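## Task

Press the green button to start the recorder's pen carriage; it starts at once, makes a single pass and never pauses. A pen inks the lane matching a key's colour only while that key is fully pressed and the carriage moves (a half-pressed key might also ink). At the end, every printed box needs ink along its centre line, and no ink may lie outside any box. On the sheet's border ruler the pens begin at 86 mm and travel at 7.69 mm/s. Arm mounts (metres) and facing (degrees counter-clockwise from +x): arm1 at x=+1.03 y=+0.12 z=+0.74 facing -174; arm2 at x=+0.38 y=+0.65 z=+0.72 facing -113; arm3 at x=-0.52 y=+0.65 z=+0.82 facing -64; arm4 at x=-0.30 y=-0.65 z=+0.78 facing +81. A result that holds only because a robot is still keeping it in place does not count.

## Robot and tools

Setup. Four identical i2rt Big YAM arms (arm1, arm2, arm3, arm4), each with six joints, a two-finger gripper and a wrist camera (armN_cam_wrist). A fixed room camera, cam_sheet, views the recorder sheet. The arms are placed around a table with coloured keys, a green start button and a chart sheet with printed boxes in colour lanes. Pen position along the sheet (mm on the border ruler) = start position + speed x seconds since the button press, so a box spanning ruler positions a to b needs its key held fully down from (a - start)/speed to (b - start)/speed seconds after the press, and released outside those windows.

Frame. One shared scene frame: origin on the floor, +z up. Mount positions are given in metres and mount facing in degrees counter-clockwise from +x. The hand point lies midway between the fingertips; the hand's z axis runs along the fingers and the fingers open along its y axis. Hand reach is roughly 1.0 m from the joint1 axis.

execute_actions. Argument actions: a list holding one action or nothing (empty list = just read state and images). An action is an object keyed by arm name; each arm entry has joints, an object of absolute joint targets by name (not offsets). Keys and ranges:
- joint1_rad: -2.879 to 2.879 rad, base yaw, positive counter-clockwise seen from above; 0 points the arm along its mount facing.
- joint2_rad: 0 to 3.141 rad, shoulder; 0 has the upper arm roughly level pointing backward, increasing lifts it up and over to the front.
- joint3_rad: 0 to 3.019 rad, elbow; 0 is fully folded, increasing opens it.
- joint4_rad: -1.692 to 1.57 rad, hand pitch; positive tilts fingers up.
- joint5_rad: -1.57 to 1.57 rad, sideways hand swing; positive toward the arm's right.
- joint6_rad: -2.094 to 2.094 rad, hand roll; positive clockwise seen from behind the hand.
- gripper_m: 0 to 0.093 m, fingertip gap.
Done tolerances: ±0.045, ±0.14, ±0.09, ±0.055, ±0.03, ±0.035 rad and ±0.003 m in that order. All named motions start together and may finish at different times; each joint has its own speed, so the hand can sweep a wide path between postures. Unnamed joints or arms may keep pushing toward earlier targets. An unknown key or out-of-range number rejects the whole call and nothing moves. Optional cameras: list of camera names or "all"; omitted/null/["all"] gives every camera, [] gives none. Images come at the end of the call; the pictures line lists their order.

wait: seconds from 0 to 10; commands nothing, lets the scene run, returns state and images.

zoom_image: camera plus region [x0, y0, x1, y1] in pixels of that camera's latest full image, origin top-left, at most 504 by 504. Useful for checking ink against boxes on cam_sheet (672x504) or key/button alignment in wrist views (504x504).

finished_scene: scene = the number of the current scene. It ends the scene irreversibly after the last command is held, reports success and gives the next task.

Reading results. joint_positions reports each joint. joint_status tells how each commanded motion of the last accepted action ended: off_target (rested away from target, may still push), contact_stop or time_out (target dropped, holds where it stopped; a timed-out joint may keep a nearby target and keep pushing, listed under on_its_own), not_followed (a self/inter-arm clearance check blocked the arm's joint targets; a cause line usually follows; the gripper part still runs, and blocked targets may be retried later). on_its_own lists what the call did not command; "held at" is the held target, not the actual position. To relieve a push, command the joint to its reported position. Very small target changes may not move a joint.

Calibration. Each camera has K, distortion and T_world_to_cam mapping scene to camera coordinates (OpenCV conventions); actual cameras may differ slightly. Wrist camera poses follow from joint readings, so their error grows with joint error.

Cautions. The arms do not halt on contact and can push hard; a hard press between two robots ends the run and a hard hit may too. The clearance check can react late and ignores fingers, gripper housings and wrist cameras. Avoid drops, slams and prolonged hard pushing; sustained load heats motors (MOTOR HOT warning from 85 °C; at 100 °C an OVER-TEMPERATURE FAULT drops that arm, and its unmet keys read limit_stop_at_motor_heat, so resend them). The simulation keeps running while replies are written, with the robots holding the last command, so press timing must account for that delay; after pressing the green button, keys must go fully down and come back up on schedule. A stop reported in one call cancels the later motion and finishing calls in the same reply. Release all keys before finishing so nothing depends on a robot holding it.

Each tool is called after "Call:" as name(argument=value, ...) on one line, values as JSON.

## Session

Call:
execute_actions(actions=[])

Scene clock: 0.00 s.
Motor temperatures (°C, as the motors report them): arm1=[24 25 23 22 23 22] | arm2=[25 25 24 23 23 25] | arm3=[24 24 22 23 22 23] | arm4=[24 22 23 25 25 26]
arm1.joint_positions: joint1_rad=-0.571 joint2_rad=+0.341 joint3_rad=+1.553 joint4_rad=-1.602 joint5_rad=+0.077 joint6_rad=+0.411 gripper_m=+0.094
arm1.joint_status: not commanded
arm1.hand: x=+0.9931 y=+0.1540 z=+1.3213 quat_wxyz=(+0.048, -0.742, +0.373, +0.556) (m; scene frame)
arm2.joint_positions: joint1_rad=-0.492 joint2_rad=+0.541 joint3_rad=+1.577 joint4_rad=-1.345 joint5_rad=-0.052 joint6_rad=-0.178 gripper_m=+0.095
arm2.joint_status: not commanded
arm2.hand: x=+0.2632 y=+0.5440 z=+1.3623 quat_wxyz=(-0.163, -0.728, -0.346, +0.569) (m; scene frame)
arm3.joint_positions: joint1_rad=+0.078 joint2_rad=+0.635 joint3_rad=+1.535 joint4_rad=-1.468 joint5_rad=-0.174 joint6_rad=+0.723 gripper_m=+0.095
arm3.joint_status: not commanded
arm3.hand: x=-0.3920 y=+0.4958 z=+1.3997 quat_wxyz=(-0.486, -0.648, -0.587, +0.005) (m; scene frame)
arm4.joint_positions: joint1_rad=+0.421 joint2_rad=+0.625 joint3_rad=+1.311 joint4_rad=-1.419 joint5_rad=+0.069 joint6_rad=-0.383 gripper_m=+0.094
arm4.joint_status: not commanded
arm4.hand: x=-0.3501 y=-0.4225 z=+1.2664 quat_wxyz=(-0.324, +0.813, -0.417, -0.247) (m; scene frame)
pictures: arm1_cam_wrist, arm2_cam_wrist, arm3_cam_wrist, arm4_cam_wrist, cam_sheet
Images, in order (width x height): arm1_cam_wrist 504x504, arm2_cam_wrist 504x504, arm3_cam_wrist 504x504, arm4_cam_wrist 504x504, cam_sheet 672x504.

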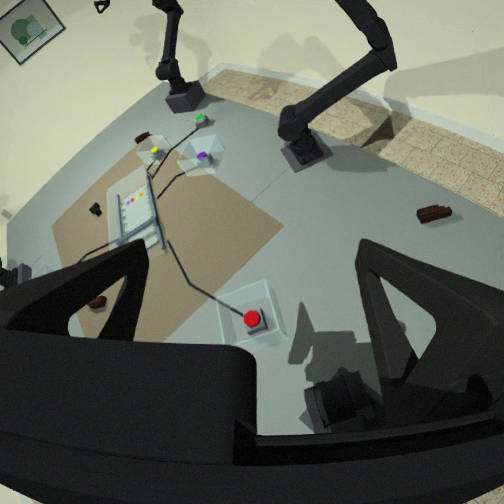

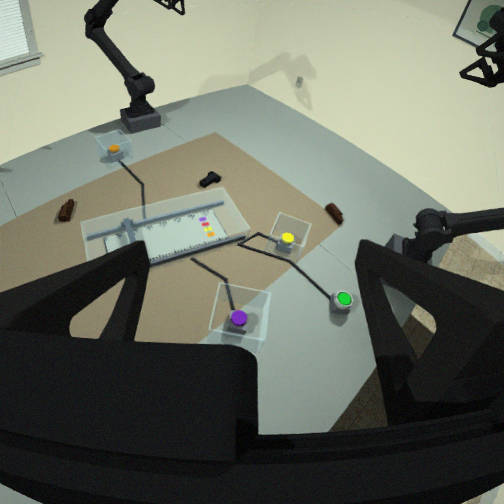

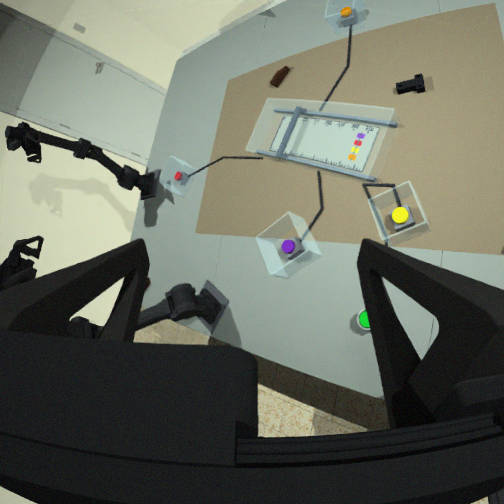

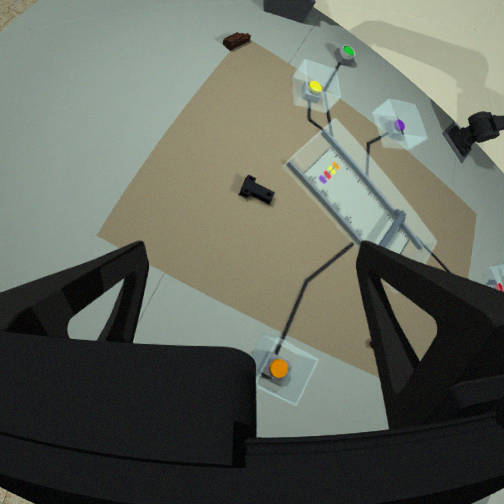

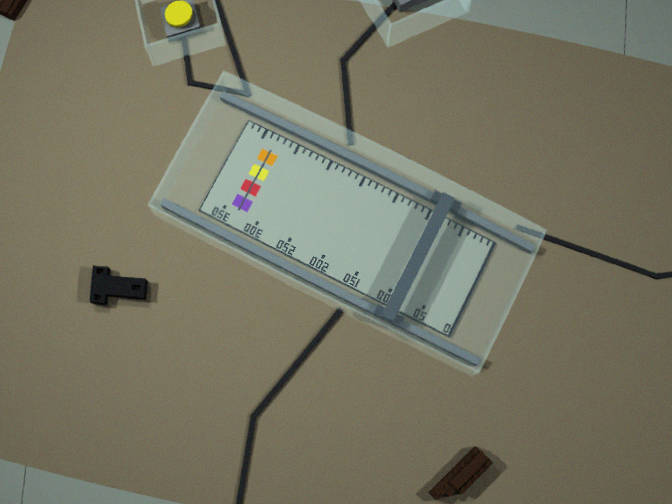

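Call:
zoom_image(camera="cam_sheet", region=[180, 100, 360, 260])

Call:
zoom_image(camera="cam_sheet", region=[300, 150, 540, 360])

Call:
zoom_image(camera="arm2_cam_wrist", region=[190, 190, 380, 360])

Region (180, 100, 360, 260) of cam_sheet's 672x504 image, scaled by 2.800, with more detail than that image has.

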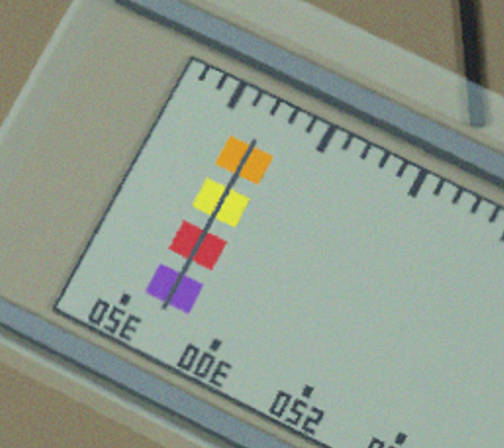

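Region (300, 150, 540, 360) of cam_sheet's 672x504 image, scaled by 2.100, with more detail than that image has; it fills the top 441 rows of this view, and the rest is white.

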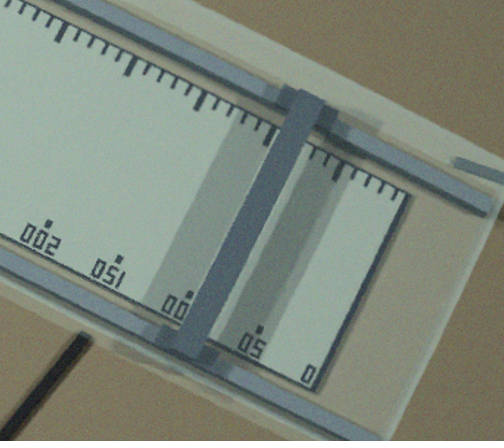

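Region (190, 190, 380, 360) of arm2_cam_wrist's 504x504 image, scaled by 2.653, with more detail than that image has; it fills the top 451 rows of this view, and the rest is white.

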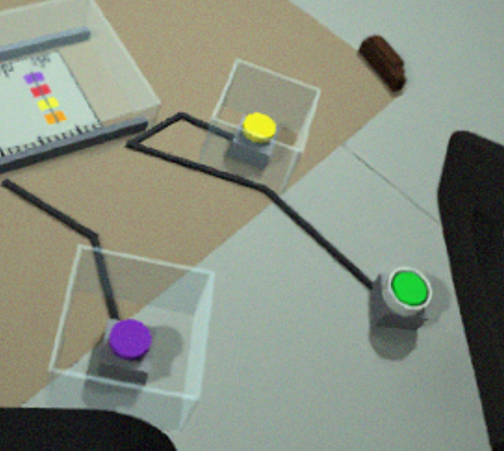

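Call:
execute_actions(actions=[{"arm1":{"joints":{"joint1_rad":-0.014,"joint2_rad":1.3,"joint3_rad":1.25,"joint4_rad":-1.52,"joint5_rad":0,"joint6_rad":0,"gripper_m":0}},"arm2":{"joints":{"joint1_rad":-0.592,"joint2_rad":1.55,"joint3_rad":1.45,"joint4_rad":-1.47,"joint5_rad":0,"joint6_rad":0,"gripper_m":0}},"arm3":{"joints":{"joint1_rad":0.141,"joint2_rad":1.5,"joint3_rad":1.5,"joint4_rad":-1.57,"joint5_rad":0,"joint6_rad":0,"gripper_m":0}},"arm4":{"joints":{"joint1_rad":-0.773,"joint2_rad":1.3,"joint3_rad":1.1,"joint4_rad":-1.37,"joint5_rad":0,"joint6_rad":0,"gripper_m":0}}}])

Scene clock: 40.93 s.
Motor temperatures (°C, as the motors report them): arm1=[24 26 24 22 23 22] | arm2=[25 25 26 23 23 25] | arm3=[24 25 25 23 22 23] | arm4=[24 22 27 26 25 26]
arm1.joint_positions: joint1_rad=-0.014 joint2_rad=+1.296 joint3_rad=+1.238 joint4_rad=-1.527 joint5_rad=+0.002 joint6_rad=+0.008 gripper_m=+0.000
arm1.joint_status: all done
arm1.hand: x=+0.6692 y=+0.0889 z=+0.9815 quat_wxyz=(+0.002, -0.999, -0.040, -0.006) (m; scene frame)
arm2.joint_positions: joint1_rad=-0.588 joint2_rad=+1.541 joint3_rad=+1.450 joint4_rad=-1.455 joint5_rad=-0.003 joint6_rad=-0.008 gripper_m=+0.001
arm2.joint_status: all done
arm2.hand: x=-0.0089 y=+0.3979 z=+0.9573 quat_wxyz=(-0.004, -0.958, -0.287, +0.015) (m; scene frame)
arm3.joint_positions: joint1_rad=+0.134 joint2_rad=+1.512 joint3_rad=+1.490 joint4_rad=-1.560 joint5_rad=-0.003 joint6_rad=+0.012 gripper_m=+0.001
arm3.joint_status: all done
arm3.hand: x=-0.2739 y=+0.2787 z=+1.0807 quat_wxyz=(+0.005, -0.480, -0.877, +0.000) (m; scene frame)
arm4.joint_positions: joint1_rad=-0.775 joint2_rad=+1.315 joint3_rad=+1.086 joint4_rad=-1.371 joint5_rad=+0.001 joint6_rad=-0.007 gripper_m=+0.001
arm4.joint_status: all done
arm4.hand: x=-0.0149 y=-0.4353 z=+0.9633 quat_wxyz=(+0.014, +0.321, -0.947, +0.005) (m; scene frame)
pictures: arm1_cam_wrist, arm2_cam_wrist, arm3_cam_wrist, arm4_cam_wrist, cam_sheet
camera_calibration (this result's frames):
arm1_cam_wrist: T_world_to_cam=[[-0.0842841, 0.996255, -0.0192693, -0.00670193], [0.802026, 0.0793024, 0.592002, -1.12438], [0.591313, 0.0344419, -0.805706, 0.519435], [0, 0, 0, 1]] pos_world=[0.594064, 0.0779522, 1.08402]
arm2_cam_wrist: T_world_to_cam=[[-0.573362, 0.81923, -0.0108935, -0.318938], [0.676226, 0.4807, 0.558253, -0.71139], [0.462574, 0.312714, -0.8296, 0.795441], [0, 0, 0, 1]] pos_world=[-0.0697567, 0.354502, 1.05356]
arm3_cam_wrist: T_world_to_cam=[[-0.84903, -0.528341, -0.00180011, -0.0811617], [-0.420093, 0.673005, 0.608758, -0.954191], [-0.320421, 0.51761, -0.793354, 0.745802], [0, 0, 0, 1]] pos_world=[-0.230787, 0.213259, 1.17241]
arm4_cam_wrist: T_world_to_cam=[[0.595175, -0.803559, -0.00776709, -0.333457], [-0.629411, -0.472153, 0.617182, -0.803298], [-0.499609, -0.362442, -0.786782, 0.713903], [0, 0, 0, 1]] pos_world=[0.0495335, -0.388483, 1.05488]
Images, in order (width x height): arm1_cam_wrist 504x504, arm2_cam_wrist 504x504, arm3_cam_wrist 504x504, arm4_cam_wrist 504x504, cam_sheet 672x504.

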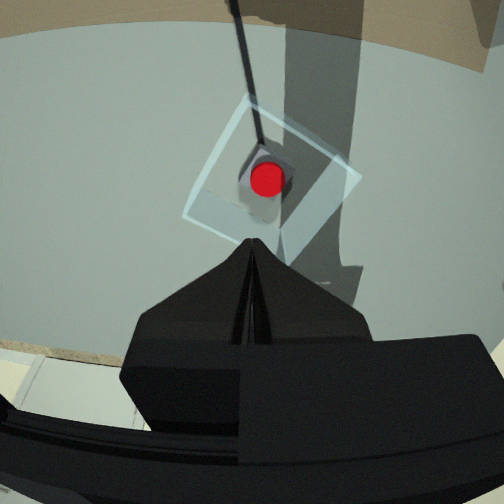

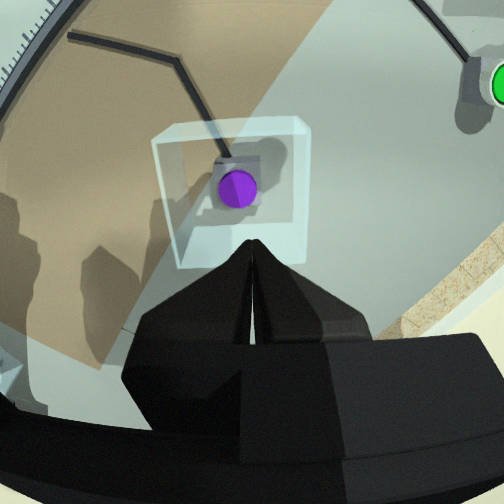

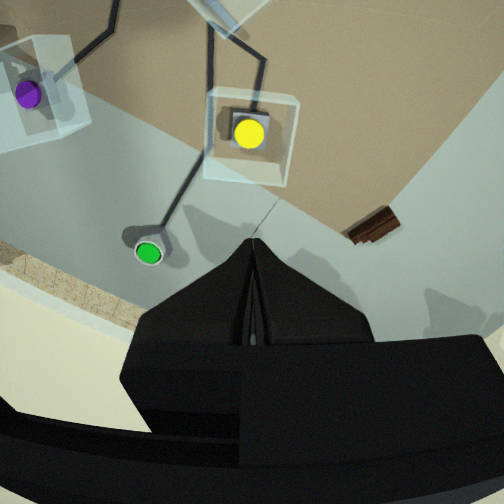

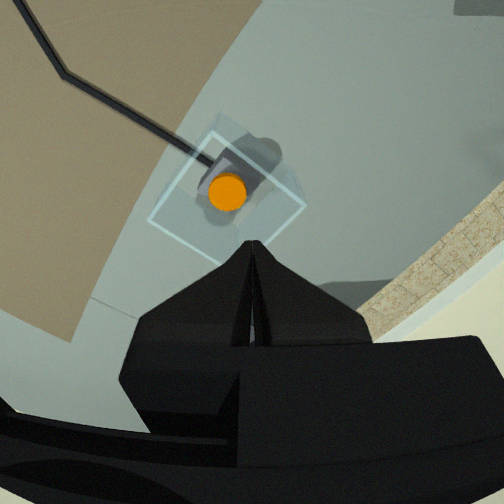

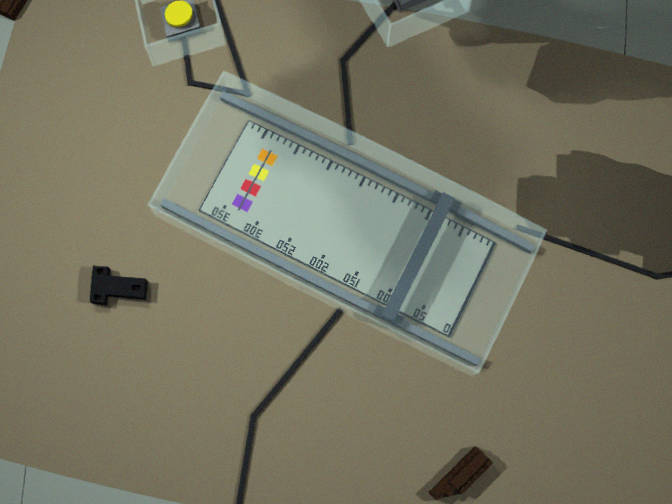

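Call:
execute_actions(actions=[{"arm1":{"joints":{"joint1_rad":-0.034,"joint2_rad":1.182,"joint3_rad":0.826,"joint4_rad":-1.215}},"arm2":{"joints":{"joint1_rad":-0.56,"joint2_rad":1.495,"joint3_rad":1.137,"joint4_rad":-1.213}},"arm3":{"joints":{"joint1_rad":0.153,"joint2_rad":1.631,"joint3_rad":0.963,"joint4_rad":-0.903}},"arm4":{"joints":{"joint1_rad":-0.693,"joint2_rad":1.214,"joint3_rad":0.72,"joint4_rad":-1.077}}}])

Scene clock: 68.77 s.
Motor temperatures (°C, as the motors report them): arm1=[24 26 26 22 23 22] | arm2=[25 26 28 23 23 25] | arm3=[24 25 26 23 22 23] | arm4=[24 22 27 25 25 26]
arm1.joint_positions: joint1_rad=-0.027 joint2_rad=+1.178 joint3_rad=+0.815 joint4_rad=-1.228 joint5_rad=+0.002 joint6_rad=+0.008 gripper_m=+0.000
arm1.joint_status: all done
arm1.hand: x=+0.7391 y=+0.0990 z=+0.8609 quat_wxyz=(+0.002, -0.999, -0.033, -0.010) (m; scene frame)
arm2.joint_positions: joint1_rad=-0.564 joint2_rad=+1.498 joint3_rad=+1.142 joint4_rad=-1.229 joint5_rad=-0.003 joint6_rad=-0.008 gripper_m=+0.001
arm2.joint_status: all done
arm2.hand: x=+0.0365 y=+0.4159 z=+0.8607 quat_wxyz=(+0.001, -0.955, -0.298, -0.004) (m; scene frame)
arm3.joint_positions: joint1_rad=+0.145 joint2_rad=+1.644 joint3_rad=+0.966 joint4_rad=-0.915 joint5_rad=-0.003 joint6_rad=+0.012 gripper_m=+0.001
arm3.joint_status: all done
arm3.hand: x=-0.2917 y=+0.3105 z=+0.8399 quat_wxyz=(+0.010, -0.475, -0.880, -0.003) (m; scene frame)
arm4.joint_positions: joint1_rad=-0.690 joint2_rad=+1.219 joint3_rad=+0.704 joint4_rad=-1.086 joint5_rad=+0.001 joint6_rad=-0.007 gripper_m=+0.001
arm4.joint_status: all done
arm4.hand: x=-0.0913 y=-0.4633 z=+0.8570 quat_wxyz=(+0.014, +0.361, -0.932, +0.006) (m; scene frame)
pictures: arm1_cam_wrist, arm2_cam_wrist, arm3_cam_wrist, arm4_cam_wrist, cam_sheet
camera_calibration (this result's frames):
arm1_cam_wrist: T_world_to_cam=[[-0.0708399, 0.997302, -0.0192533, -0.0232881], [0.798944, 0.0682855, 0.597516, -1.11123], [0.597218, 0.0269456, -0.801626, 0.373451], [0, 0, 0, 1]] pos_world=[0.663131, 0.0890435, 0.962899]
arm2_cam_wrist: T_world_to_cam=[[-0.591808, 0.805992, -0.0118113, -0.301745], [0.646568, 0.483398, 0.590149, -0.724302], [0.481365, 0.341618, -0.807208, 0.656704], [0, 0, 0, 1]] pos_world=[-0.0263789, 0.368989, 0.953979]
arm3_cam_wrist: T_world_to_cam=[[-0.843186, -0.537619, -0.00151522, -0.0755474], [-0.423766, 0.662883, 0.617258, -0.841613], [-0.330846, 0.521106, -0.786759, 0.522906], [0, 0, 0, 1]] pos_world=[-0.247347, 0.244786, 0.93078]
arm4_cam_wrist: T_world_to_cam=[[0.660712, -0.750599, -0.00781746, -0.280784], [-0.586338, -0.522569, 0.618975, -0.819932], [-0.468687, -0.40438, -0.785372, 0.564154], [0, 0, 0, 1]] pos_world=[-0.0308283, -0.411094, 0.948392]
Images, in order (width x height): arm1_cam_wrist 504x504, arm2_cam_wrist 504x504, arm3_cam_wrist 504x504, arm4_cam_wrist 504x504, cam_sheet 672x504.

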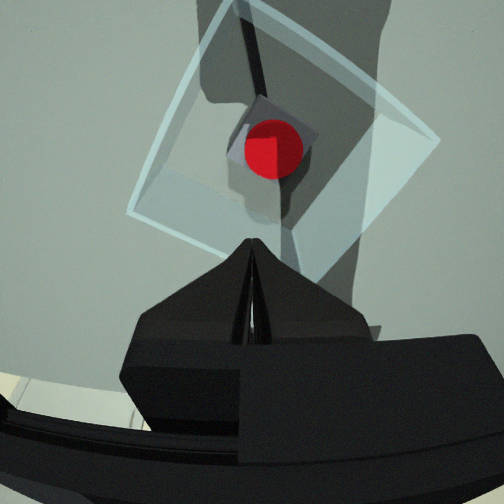

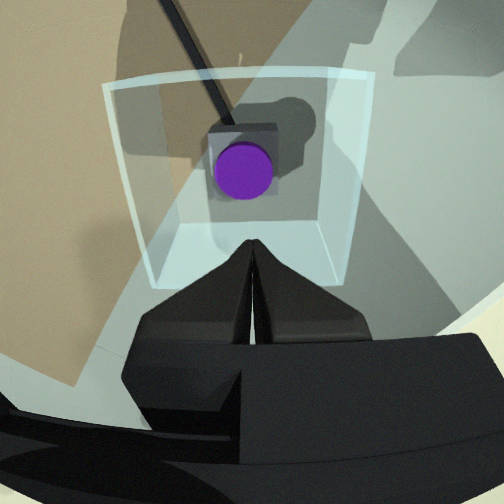

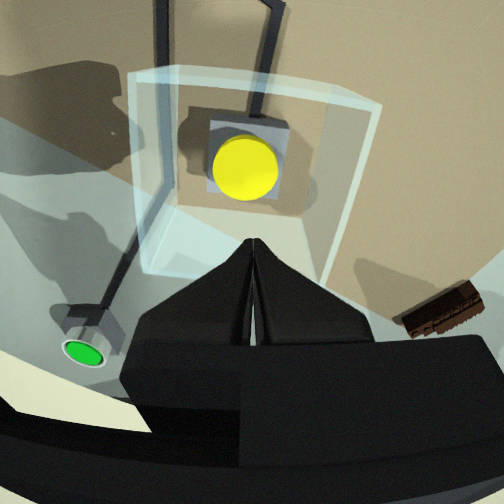

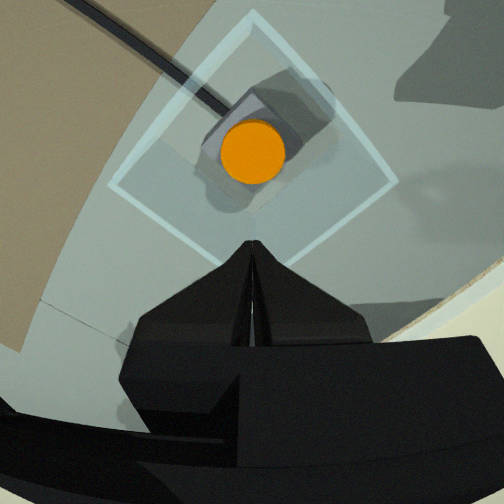

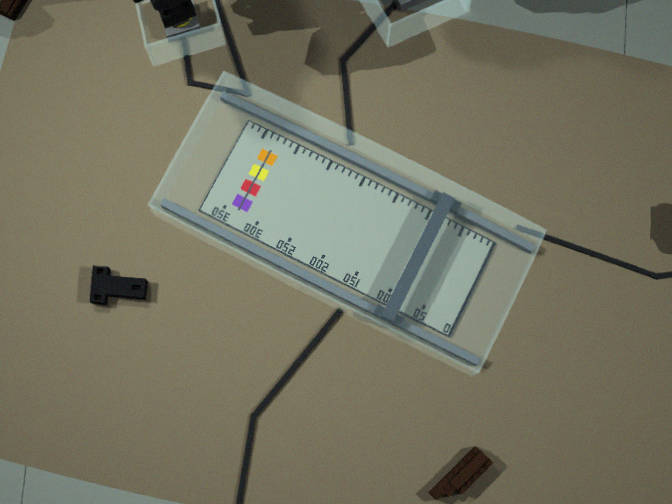

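Call:
execute_actions(actions=[{"arm1":{"joints":{"joint1_rad":-0.052,"joint2_rad":1.29,"joint3_rad":0.735,"joint4_rad":-1.009}},"arm2":{"joints":{"joint1_rad":-0.548,"joint2_rad":1.567,"joint3_rad":1.046,"joint4_rad":-1.05}},"arm3":{"joints":{"joint1_rad":0.165,"joint2_rad":1.725,"joint3_rad":0.943,"joint4_rad":-0.784}},"arm4":{"joints":{"joint2_rad":1.334,"joint3_rad":0.658,"joint4_rad":-0.887}}}])

Scene clock: 90.93 s.
Motor temperatures (°C, as the motors report them): arm1=[24 26 26 22 23 22] | arm2=[25 26 28 23 23 25] | arm3=[24 26 25 23 22 23] | arm4=[24 22 27 25 25 26]
arm1.joint_positions: joint1_rad=-0.045 joint2_rad=+1.296 joint3_rad=+0.724 joint4_rad=-1.022 joint5_rad=+0.002 joint6_rad=+0.008 gripper_m=+0.000
arm1.joint_status: all done
arm1.hand: x=+0.7307 y=+0.1039 z=+0.7967 quat_wxyz=(+0.002, -1.000, -0.024, -0.011) (m; scene frame)
arm2.joint_positions: joint1_rad=-0.555 joint2_rad=+1.555 joint3_rad=+1.051 joint4_rad=-1.066 joint5_rad=-0.003 joint6_rad=-0.008 gripper_m=+0.001
arm2.joint_status: all done
arm2.hand: x=+0.0364 y=+0.4118 z=+0.8064 quat_wxyz=(-0.001, -0.953, -0.302, +0.003) (m; scene frame)
arm3.joint_positions: joint1_rad=+0.157 joint2_rad=+1.715 joint3_rad=+0.946 joint4_rad=-0.796 joint5_rad=-0.003 joint6_rad=+0.012 gripper_m=+0.001
arm3.joint_status: all done
arm3.hand: x=-0.2820 y=+0.3047 z=+0.8062 quat_wxyz=(-0.003, -0.470, -0.883, +0.004) (m; scene frame)
arm4.joint_positions: joint1_rad=-0.690 joint2_rad=+1.346 joint3_rad=+0.648 joint4_rad=-0.896 joint5_rad=+0.001 joint6_rad=-0.007 gripper_m=+0.001
arm4.joint_status: all done
arm4.hand: x=-0.0834 y=-0.4562 z=+0.8051 quat_wxyz=(+0.011, +0.361, -0.932, +0.005) (m; scene frame)
pictures: arm1_cam_wrist, arm2_cam_wrist, arm3_cam_wrist, arm4_cam_wrist, cam_sheet
camera_calibration (this result's frames):
arm1_cam_wrist: T_world_to_cam=[[-0.0528882, 0.998415, -0.0192629, -0.0432422], [0.79822, 0.0538587, 0.599953, -1.0664], [0.600039, 0.0163544, -0.799803, 0.324442], [0, 0, 0, 1]] pos_world=[0.654259, 0.0953026, 0.898447]
arm2_cam_wrist: T_world_to_cam=[[-0.598738, 0.800867, -0.011196, -0.297258], [0.649977, 0.494004, 0.577486, -0.68458], [0.46802, 0.338486, -0.816324, 0.623407], [0, 0, 0, 1]] pos_world=[-0.0247855, 0.365235, 0.90091]
arm3_cam_wrist: T_world_to_cam=[[-0.836421, -0.548085, -0.00175775, -0.0652606], [-0.441311, 0.671566, 0.595185, -0.802674], [-0.325031, 0.4986, -0.803587, 0.524735], [0, 0, 0, 1]] pos_world=[-0.238259, 0.241647, 0.899294]
arm4_cam_wrist: T_world_to_cam=[[0.660754, -0.750561, -0.00789013, -0.280997], [-0.589661, -0.525553, 0.613266, -0.776537], [-0.46444, -0.400565, -0.789837, 0.535588], [0, 0, 0, 1]] pos_world=[-0.0234749, -0.404479, 0.897034]
Images, in order (width x height): arm1_cam_wrist 504x504, arm2_cam_wrist 504x504, arm3_cam_wrist 504x504, arm4_cam_wrist 504x504, cam_sheet 672x504.

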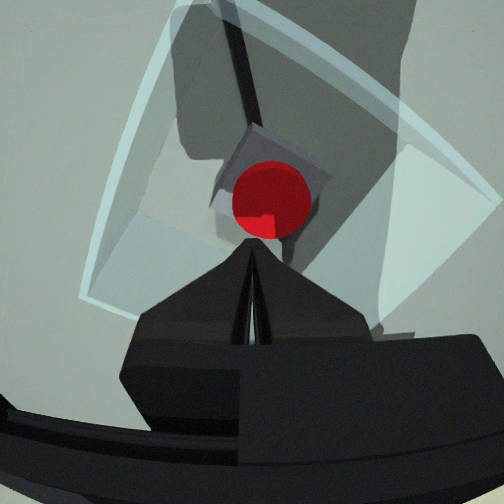

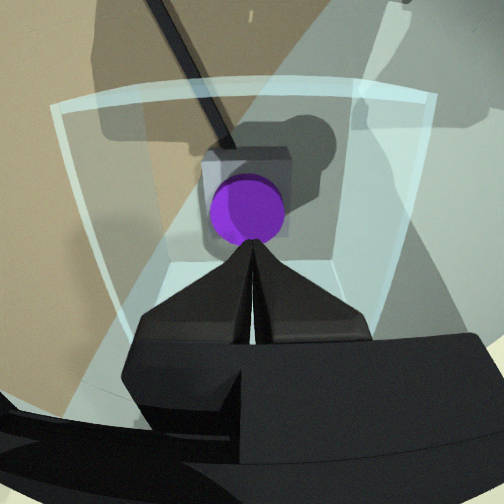

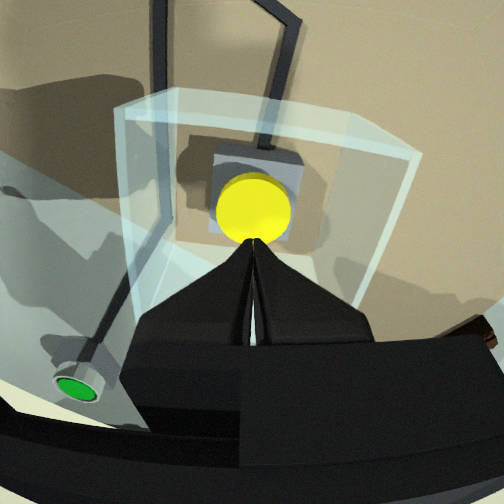

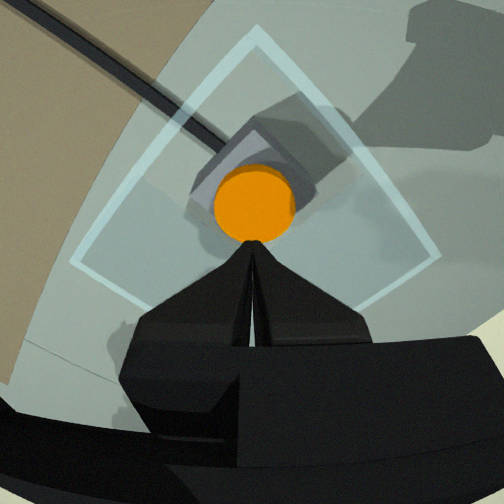

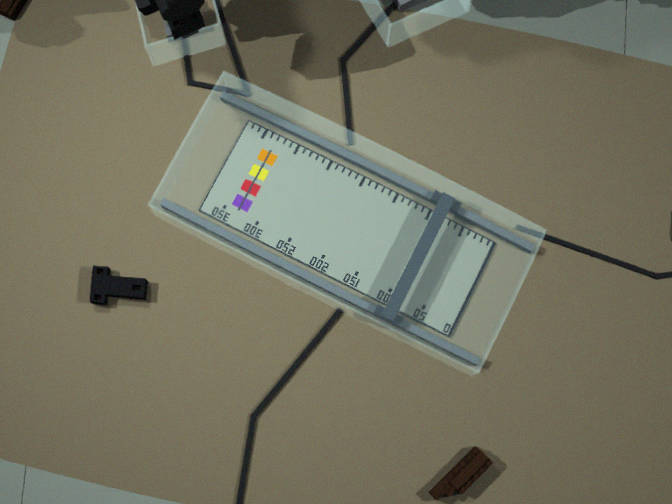

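Call:
execute_actions(actions=[{"arm1":{"joints":{"joint1_rad":-0.089,"joint2_rad":1.375,"joint3_rad":0.674,"joint4_rad":-0.863}},"arm2":{"joints":{"joint2_rad":1.63,"joint3_rad":0.968,"joint4_rad":-0.905}},"arm3":{"joints":{"joint2_rad":1.825,"joint3_rad":0.90,"joint4_rad":-0.638}},"arm4":{"joints":{"joint2_rad":1.452,"joint3_rad":0.605,"joint4_rad":-0.719}}}])

Scene clock: 101.53 s.
Motor temperatures (°C, as the motors report them): arm1=[24 26 26 22 23 22] | arm2=[25 26 28 23 23 25] | arm3=[24 26 25 23 22 23] | arm4=[24 22 26 25 25 26]
arm1.joint_positions: joint1_rad=-0.086 joint2_rad=+1.361 joint3_rad=+0.676 joint4_rad=-0.888 joint5_rad=+0.002 joint6_rad=+0.007 gripper_m=+0.000
arm1.joint_status: all done
arm1.hand: x=+0.7255 y=+0.1159 z=+0.7634 quat_wxyz=(+0.001, -1.000, -0.004, -0.001) (m; scene frame)
arm2.joint_positions: joint1_rad=-0.555 joint2_rad=+1.597 joint3_rad=+0.980 joint4_rad=-0.928 joint5_rad=-0.003 joint6_rad=-0.008 gripper_m=+0.001
arm2.joint_status: all done
arm2.hand: x=+0.0368 y=+0.4123 z=+0.7668 quat_wxyz=(-0.004, -0.953, -0.302, +0.015) (m; scene frame)
arm3.joint_positions: joint1_rad=+0.157 joint2_rad=+1.793 joint3_rad=+0.908 joint4_rad=-0.656 joint5_rad=-0.003 joint6_rad=+0.012 gripper_m=+0.001
arm3.joint_status: all done
arm3.hand: x=-0.2814 y=+0.3033 z=+0.7658 quat_wxyz=(-0.013, -0.470, -0.883, +0.010) (m; scene frame)
arm4.joint_positions: joint1_rad=-0.690 joint2_rad=+1.419 joint3_rad=+0.610 joint4_rad=-0.749 joint5_rad=+0.001 joint6_rad=-0.007 gripper_m=+0.001
arm4.joint_status: all done
arm4.hand: x=-0.0775 y=-0.4509 z=+0.7744 quat_wxyz=(-0.006, +0.361, -0.933, -0.002) (m; scene frame)
pictures: arm1_cam_wrist, arm2_cam_wrist, arm3_cam_wrist, arm4_cam_wrist, cam_sheet
camera_calibration (this result's frames):
arm1_cam_wrist: T_world_to_cam=[[-0.013288, 0.999717, -0.0197393, -0.0846463], [0.812376, 0.0223034, 0.582708, -1.03634], [0.582983, -0.00829269, -0.812442, 0.325605], [0, 0, 0, 1]] pos_world=[0.65095, 0.110436, 0.866748]
arm2_cam_wrist: T_world_to_cam=[[-0.599007, 0.800682, -0.00992074, -0.298759], [0.661458, 0.501757, 0.557418, -0.650455], [0.451292, 0.327335, -0.830173, 0.606605], [0, 0, 0, 1]] pos_world=[-0.0224662, 0.367019, 0.863199]
arm3_cam_wrist: T_world_to_cam=[[-0.836292, -0.548279, -0.00233158, -0.0650637], [-0.449547, 0.683248, 0.575395, -0.768064], [-0.313884, 0.482247, -0.817872, 0.512197], [0, 0, 0, 1]] pos_world=[-0.238922, 0.2421, 0.8607]
arm4_cam_wrist: T_world_to_cam=[[0.660965, -0.750371, -0.00824356, -0.28078], [-0.605642, -0.539902, 0.584554, -0.736901], [-0.443083, -0.381377, -0.811313, 0.543184], [0, 0, 0, 1]] pos_world=[-0.0200374, -0.401386, 0.869136]
Images, in order (width x height): arm1_cam_wrist 504x504, arm2_cam_wrist 504x504, arm3_cam_wrist 504x504, arm4_cam_wrist 504x504, cam_sheet 672x504.

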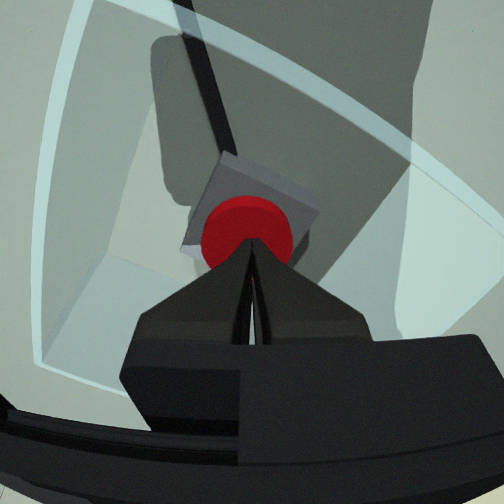

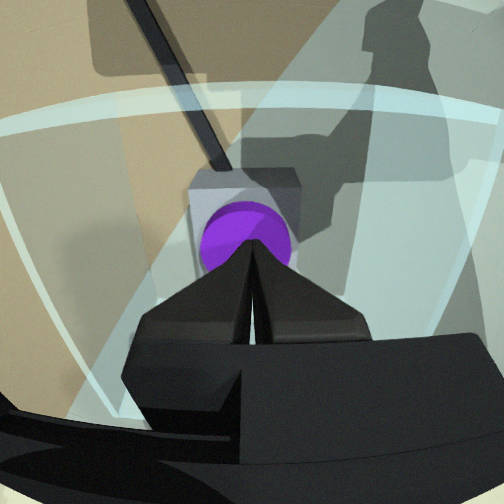

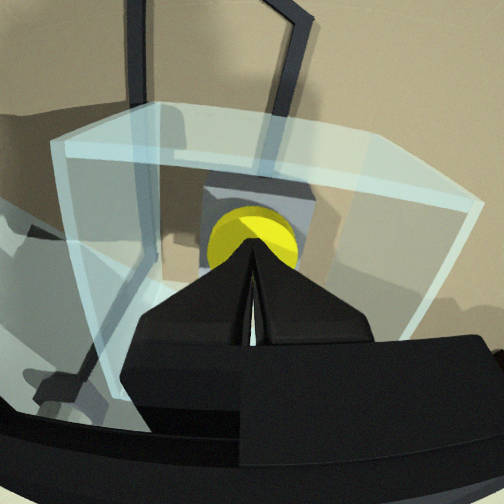

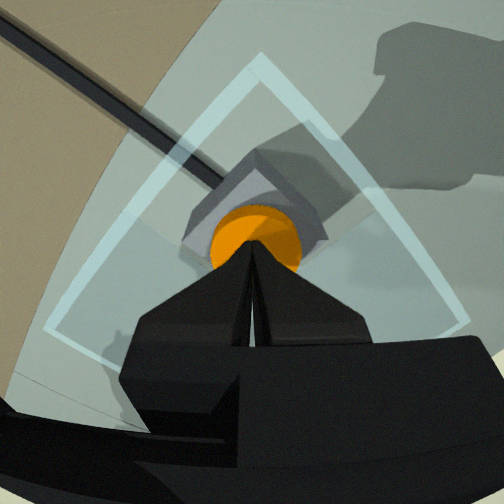

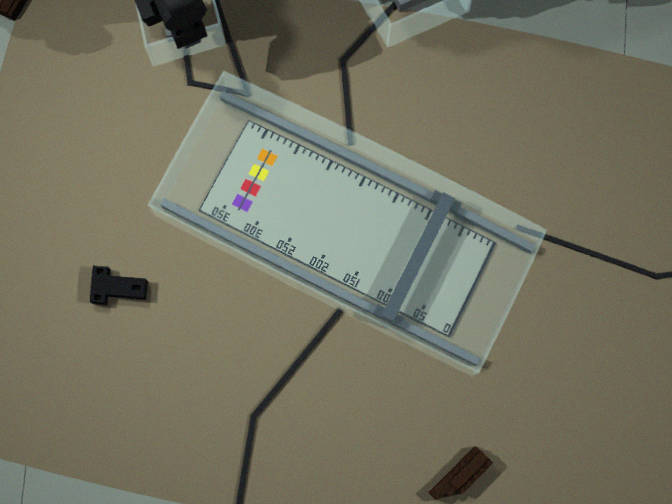

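Call:
execute_actions(actions=[], cameras=["arm3_cam_wrist","arm4_cam_wrist"])

Scene clock: 104.23 s.
Motor temperatures (°C, as the motors report them): arm1=[24 26 26 22 23 22] | arm2=[25 26 28 23 23 25] | arm3=[24 26 25 23 22 23] | arm4=[24 22 26 25 25 26]
arm1.joint_positions: joint1_rad=-0.086 joint2_rad=+1.361 joint3_rad=+0.676 joint4_rad=-0.888 joint5_rad=+0.002 joint6_rad=+0.007 gripper_m=+0.000
arm1.joint_status: all done
arm1.hand: x=+0.7255 y=+0.1159 z=+0.7634 quat_wxyz=(+0.001, -1.000, -0.004, -0.001) (m; scene frame)
arm2.joint_positions: joint1_rad=-0.555 joint2_rad=+1.597 joint3_rad=+0.980 joint4_rad=-0.928 joint5_rad=-0.003 joint6_rad=-0.008 gripper_m=+0.001
arm2.joint_status: all done
arm2.hand: x=+0.0368 y=+0.4123 z=+0.7668 quat_wxyz=(-0.004, -0.953, -0.302, +0.015) (m; scene frame)
arm3.joint_positions: joint1_rad=+0.157 joint2_rad=+1.793 joint3_rad=+0.908 joint4_rad=-0.656 joint5_rad=-0.003 joint6_rad=+0.012 gripper_m=+0.001
arm3.joint_status: all done
arm3.hand: x=-0.2814 y=+0.3033 z=+0.7658 quat_wxyz=(-0.013, -0.470, -0.883, +0.010) (m; scene frame)
arm4.joint_positions: joint1_rad=-0.690 joint2_rad=+1.419 joint3_rad=+0.610 joint4_rad=-0.749 joint5_rad=+0.001 joint6_rad=-0.007 gripper_m=+0.001
arm4.joint_status: all done
arm4.hand: x=-0.0775 y=-0.4509 z=+0.7744 quat_wxyz=(-0.006, +0.361, -0.933, -0.002) (m; scene frame)
pictures: arm3_cam_wrist, arm4_cam_wrist
camera_calibration (this result's frames):
arm3_cam_wrist: T_world_to_cam=[[-0.836292, -0.548279, -0.00233158, -0.0650637], [-0.449547, 0.683248, 0.575395, -0.768064], [-0.313884, 0.482247, -0.817872, 0.512197], [0, 0, 0, 1]] pos_world=[-0.238922, 0.2421, 0.8607]
arm4_cam_wrist: T_world_to_cam=[[0.660965, -0.750371, -0.00824356, -0.28078], [-0.605642, -0.539902, 0.584554, -0.736901], [-0.443083, -0.381377, -0.811313, 0.543184], [0, 0, 0, 1]] pos_world=[-0.0200374, -0.401386, 0.869136]
Images, in order (width x height): arm3_cam_wrist 504x504, arm4_cam_wrist 504x504.

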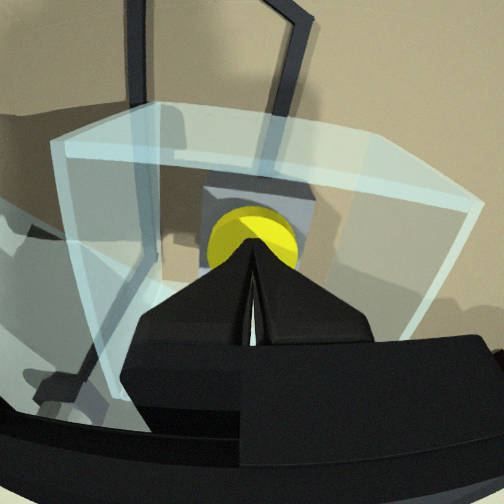

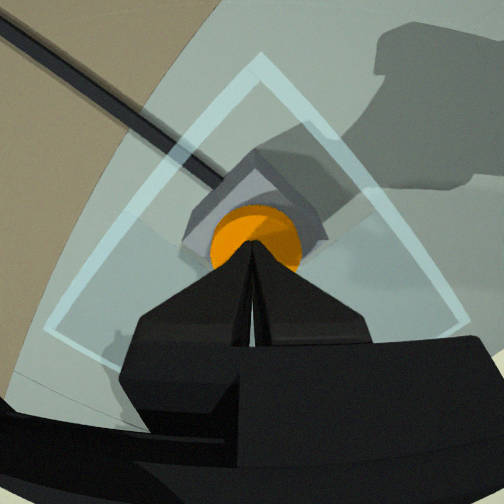

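Call:
execute_actions(actions=[{"arm1":{"joints":{"joint2_rad":1.415,"joint3_rad":0.65,"joint4_rad":-0.80}},"arm2":{"joints":{"joint2_rad":1.66,"joint3_rad":0.94,"joint4_rad":-0.85}},"arm3":{"joints":{"joint2_rad":1.865,"joint3_rad":0.885,"joint4_rad":-0.585}},"arm4":{"joints":{"joint2_rad":1.495,"joint3_rad":0.585,"joint4_rad":-0.66}}}], cameras=["arm1_cam_wrist","arm2_cam_wrist","arm3_cam_wrist","arm4_cam_wrist"])

Scene clock: 107.03 s.
Motor temperatures (°C, as the motors report them): arm1=[24 26 26 22 23 22] | arm2=[25 26 27 23 23 25] | arm3=[24 26 25 23 22 23] | arm4=[24 22 26 25 25 26]
arm1.joint_positions: joint1_rad=-0.086 joint2_rad=+1.362 joint3_rad=+0.674 joint4_rad=-0.830 joint5_rad=+0.002 joint6_rad=+0.007 gripper_m=+0.000
arm1.joint_status: all done
arm1.hand: x=+0.7124 y=+0.1157 z=+0.7628 quat_wxyz=(+0.001, -1.000, -0.004, +0.026) (m; scene frame)
arm2.joint_positions: joint1_rad=-0.555 joint2_rad=+1.597 joint3_rad=+0.976 joint4_rad=-0.878 joint5_rad=-0.003 joint6_rad=-0.008 gripper_m=+0.001
arm2.joint_status: all done
arm2.hand: x=+0.0287 y=+0.4067 z=+0.7659 quat_wxyz=(-0.011, -0.953, -0.302, +0.037) (m; scene frame)
arm3.joint_positions: joint1_rad=+0.157 joint2_rad=+1.793 joint3_rad=+0.903 joint4_rad=-0.610 joint5_rad=-0.003 joint6_rad=+0.012 gripper_m=+0.001
arm3.joint_status: all done
arm3.hand: x=-0.2765 y=+0.2962 z=+0.7650 quat_wxyz=(-0.031, -0.470, -0.882, +0.019) (m; scene frame)
arm4.joint_positions: joint1_rad=-0.690 joint2_rad=+1.421 joint3_rad=+0.609 joint4_rad=-0.697 joint5_rad=+0.001 joint6_rad=-0.007 gripper_m=+0.001
arm4.joint_status: all done
arm4.hand: x=-0.0687 y=-0.4430 z=+0.7739 quat_wxyz=(-0.028, +0.361, -0.932, -0.010) (m; scene frame)
pictures: arm1_cam_wrist, arm2_cam_wrist, arm3_cam_wrist, arm4_cam_wrist
camera_calibration (this result's frames):
arm1_cam_wrist: T_world_to_cam=[[-0.0143948, 0.999699, -0.0198477, -0.0837511], [0.842934, 0.0228095, 0.537533, -1.01273], [0.537824, -0.00899261, -0.843009, 0.388363], [0, 0, 0, 1]] pos_world=[0.643588, 0.110318, 0.870107]
arm2_cam_wrist: T_world_to_cam=[[-0.599451, 0.800369, -0.00826667, -0.300261], [0.681157, 0.515535, 0.519855, -0.619134], [0.420337, 0.305997, -0.854215, 0.639283], [0, 0, 0, 1]] pos_world=[-0.0269787, 0.363886, 0.865462]
arm3_cam_wrist: T_world_to_cam=[[-0.836062, -0.548626, -0.00326894, -0.0639863], [-0.462582, 0.701708, 0.541871, -0.744032], [-0.294991, 0.454549, -0.840455, 0.547244], [0, 0, 0, 1]] pos_world=[-0.23624, 0.238239, 0.862895]
arm4_cam_wrist: T_world_to_cam=[[0.661265, -0.750101, -0.00870444, -0.280172], [-0.625998, -0.558179, 0.544576, -0.705559], [-0.413346, -0.35466, -0.838667, 0.584735], [0, 0, 0, 1]] pos_world=[-0.014713, -0.396604, 0.872189]
Images, in order (width x height): arm1_cam_wrist 504x504, arm2_cam_wrist 504x504, arm3_cam_wrist 504x504, arm4_cam_wrist 504x504.

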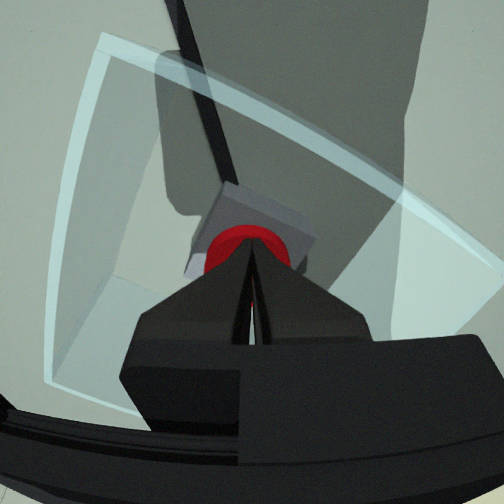

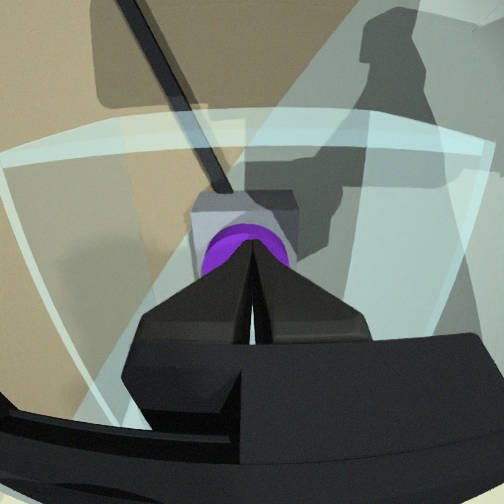

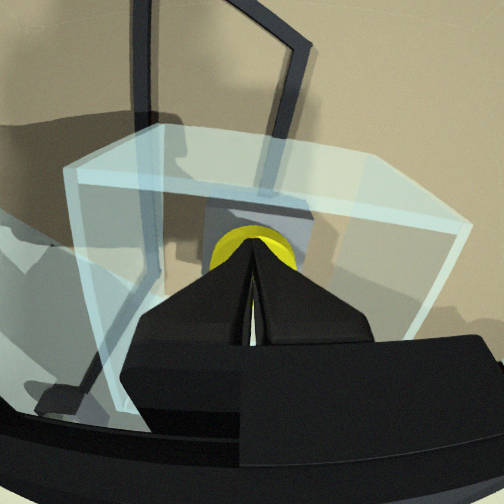

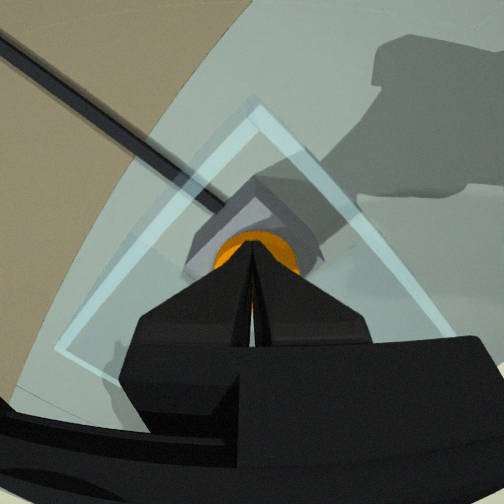

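Call:
execute_actions(actions=[{"arm1":{"joints":{"joint2_rad":1.29,"joint3_rad":0.735,"joint4_rad":-1.009}},"arm2":{"joints":{"joint2_rad":1.567,"joint3_rad":1.046,"joint4_rad":-1.05}},"arm3":{"joints":{"joint2_rad":1.60,"joint3_rad":1.0,"joint4_rad":-0.97}},"arm4":{"joints":{"joint2_rad":1.334,"joint3_rad":0.658,"joint4_rad":-0.887}}}], cameras=[])

Call:
execute_actions(actions=[{"arm3":{"joints":{"joint1_rad":0.85,"joint2_rad":1.27,"joint3_rad":0.75,"joint4_rad":-1.04}}}])

Scene clock: 114.93 s.
Motor temperatures (°C, as the motors report them): arm1=[24 26 26 22 23 22] | arm2=[25 26 27 23 23 25] | arm3=[24 25 25 23 22 23] | arm4=[24 22 26 25 25 26]
arm1.joint_positions: joint1_rad=-0.086 joint2_rad=+1.290 joint3_rad=+0.696 joint4_rad=-0.997 joint5_rad=+0.002 joint6_rad=+0.007 gripper_m=+0.000
arm1.joint_status: all done
arm1.hand: x=+0.7362 y=+0.1161 z=+0.7897 quat_wxyz=(+0.001, -1.000, -0.004, -0.010) (m; scene frame)
arm2.joint_positions: joint1_rad=-0.555 joint2_rad=+1.584 joint3_rad=+1.003 joint4_rad=-1.036 joint5_rad=-0.003 joint6_rad=-0.008 gripper_m=+0.001
arm2.joint_status: all done
arm2.hand: x=+0.0490 y=+0.4207 z=+0.7795 quat_wxyz=(+0.006, -0.953, -0.302, -0.019) (m; scene frame)
arm3.joint_positions: joint1_rad=+0.157 joint2_rad=+1.580 joint3_rad=+0.974 joint4_rad=-0.960 joint5_rad=-0.003 joint6_rad=+0.012 gripper_m=+0.001
arm3.joint_status: all done
arm3.hand: x=-0.2880 y=+0.3142 z=+0.8670 quat_wxyz=(-0.002, -0.470, -0.883, +0.004) (m; scene frame)
arm4.joint_positions: joint1_rad=-0.690 joint2_rad=+1.333 joint3_rad=+0.626 joint4_rad=-0.880 joint5_rad=+0.001 joint6_rad=-0.007 gripper_m=+0.001
arm4.joint_status: all done
arm4.hand: x=-0.0874 y=-0.4598 z=+0.8021 quat_wxyz=(+0.008, +0.361, -0.933, +0.003) (m; scene frame)
pictures: none
No camera images: the call's "cameras" was empty. Leave "cameras" out to get every camera's image.

Scene clock: 116.20 s.
Motor temperatures (°C, as the motors report them): arm1=[24 26 26 22 23 22] | arm2=[25 26 27 23 23 25] | arm3=[24 25 25 23 22 23] | arm4=[24 22 26 25 25 26]
arm1.joint_positions: joint1_rad=-0.086 joint2_rad=+1.290 joint3_rad=+0.696 joint4_rad=-0.997 joint5_rad=+0.002 joint6_rad=+0.007 gripper_m=+0.000
arm1.joint_status: not commanded
arm1.hand: x=+0.7362 y=+0.1161 z=+0.7897 quat_wxyz=(+0.001, -1.000, -0.004, -0.010) (m; scene frame)
arm2.joint_positions: joint1_rad=-0.555 joint2_rad=+1.584 joint3_rad=+1.003 joint4_rad=-1.036 joint5_rad=-0.003 joint6_rad=-0.008 gripper_m=+0.001
arm2.joint_status: not commanded
arm2.hand: x=+0.0490 y=+0.4207 z=+0.7795 quat_wxyz=(+0.006, -0.953, -0.302, -0.019) (m; scene frame)
arm3.joint_positions: joint1_rad=+0.849 joint2_rad=+1.263 joint3_rad=+0.757 joint4_rad=-1.033 joint5_rad=-0.001 joint6_rad=+0.010 gripper_m=+0.001
arm3.joint_status: all done
arm3.hand: x=-0.2180 y=+0.5648 z=+0.9011 quat_wxyz=(-0.014, -0.143, -0.990, +0.005) (m; scene frame)
arm4.joint_positions: joint1_rad=-0.690 joint2_rad=+1.333 joint3_rad=+0.626 joint4_rad=-0.880 joint5_rad=+0.001 joint6_rad=-0.007 gripper_m=+0.001
arm4.joint_status: not commanded
arm4.hand: x=-0.0874 y=-0.4598 z=+0.8021 quat_wxyz=(+0.008, +0.361, -0.933, +0.003) (m; scene frame)
pictures: arm1_cam_wrist, arm2_cam_wrist, arm3_cam_wrist, arm4_cam_wrist, cam_sheet
camera_calibration (this result's frames):
arm1_cam_wrist: T_world_to_cam=[[-0.0129334, 0.999722, -0.0196916, -0.0844416], [0.802027, 0.0221326, 0.596877, -1.06388], [0.597147, -0.00807353, -0.802091, 0.322073], [0, 0, 0, 1]] pos_world=[0.659848, 0.110565, 0.891677]
arm2_cam_wrist: T_world_to_cam=[[-0.598177, 0.801267, -0.0124956, -0.296328], [0.627357, 0.477934, 0.614819, -0.702866], [0.498606, 0.359931, -0.78857, 0.560418], [0, 0, 0, 1]] pos_world=[-0.0157364, 0.37165, 0.870361]
arm3_cam_wrist: T_world_to_cam=[[-0.293788, -0.955871, -0.000201123, 0.478227], [-0.779475, 0.239451, 0.578863, -0.820524], [-0.55327, 0.17022, -0.815425, 0.638415], [0, 0, 0, 1]] pos_world=[-0.145865, 0.544927, 0.995647]
arm4_cam_wrist: T_world_to_cam=[[0.660794, -0.750525, -0.00795859, -0.281], [-0.59278, -0.528353, 0.607828, -0.776195], [-0.460395, -0.396931, -0.794029, 0.535321], [0, 0, 0, 1]] pos_world=[-0.0279713, -0.408517, 0.894617]
Images, in order (width x height): arm1_cam_wrist 504x504, arm2_cam_wrist 504x504, arm3_cam_wrist 504x504, arm4_cam_wrist 504x504, cam_sheet 672x504.

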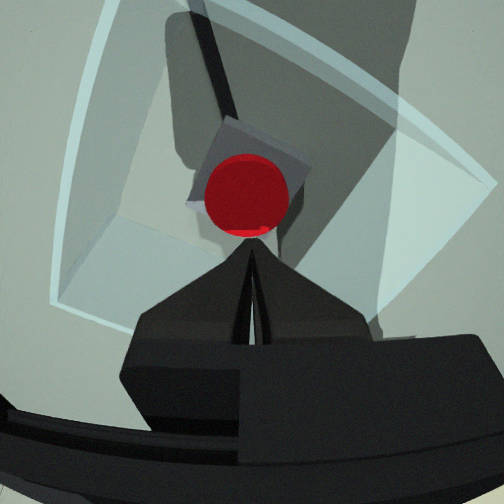

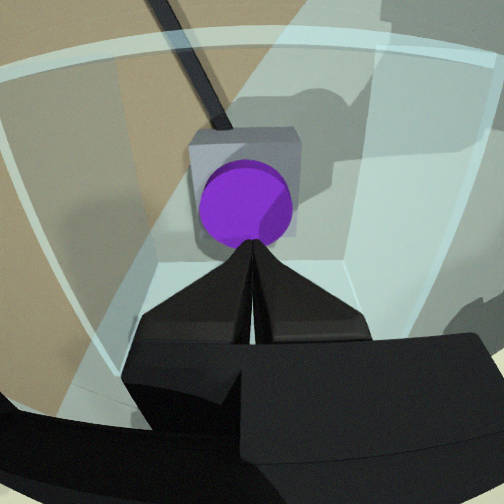

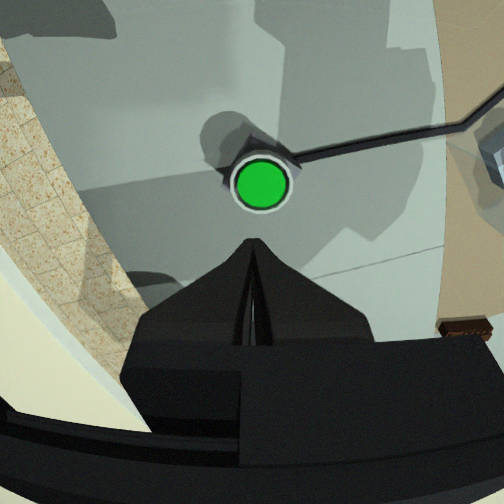

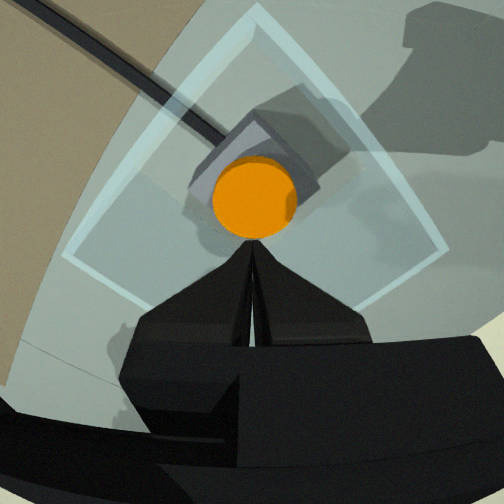

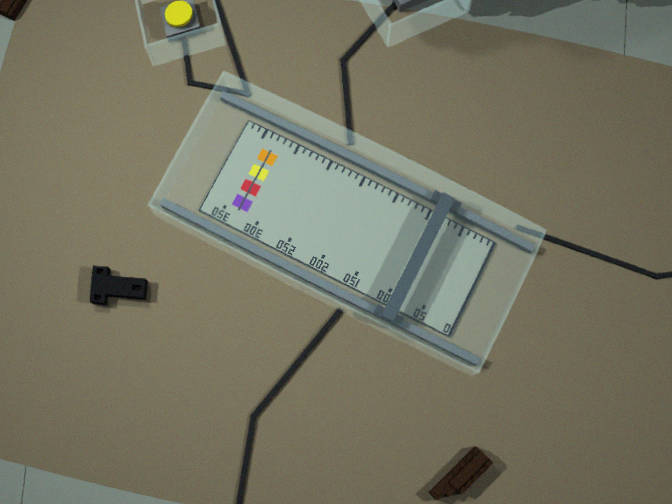

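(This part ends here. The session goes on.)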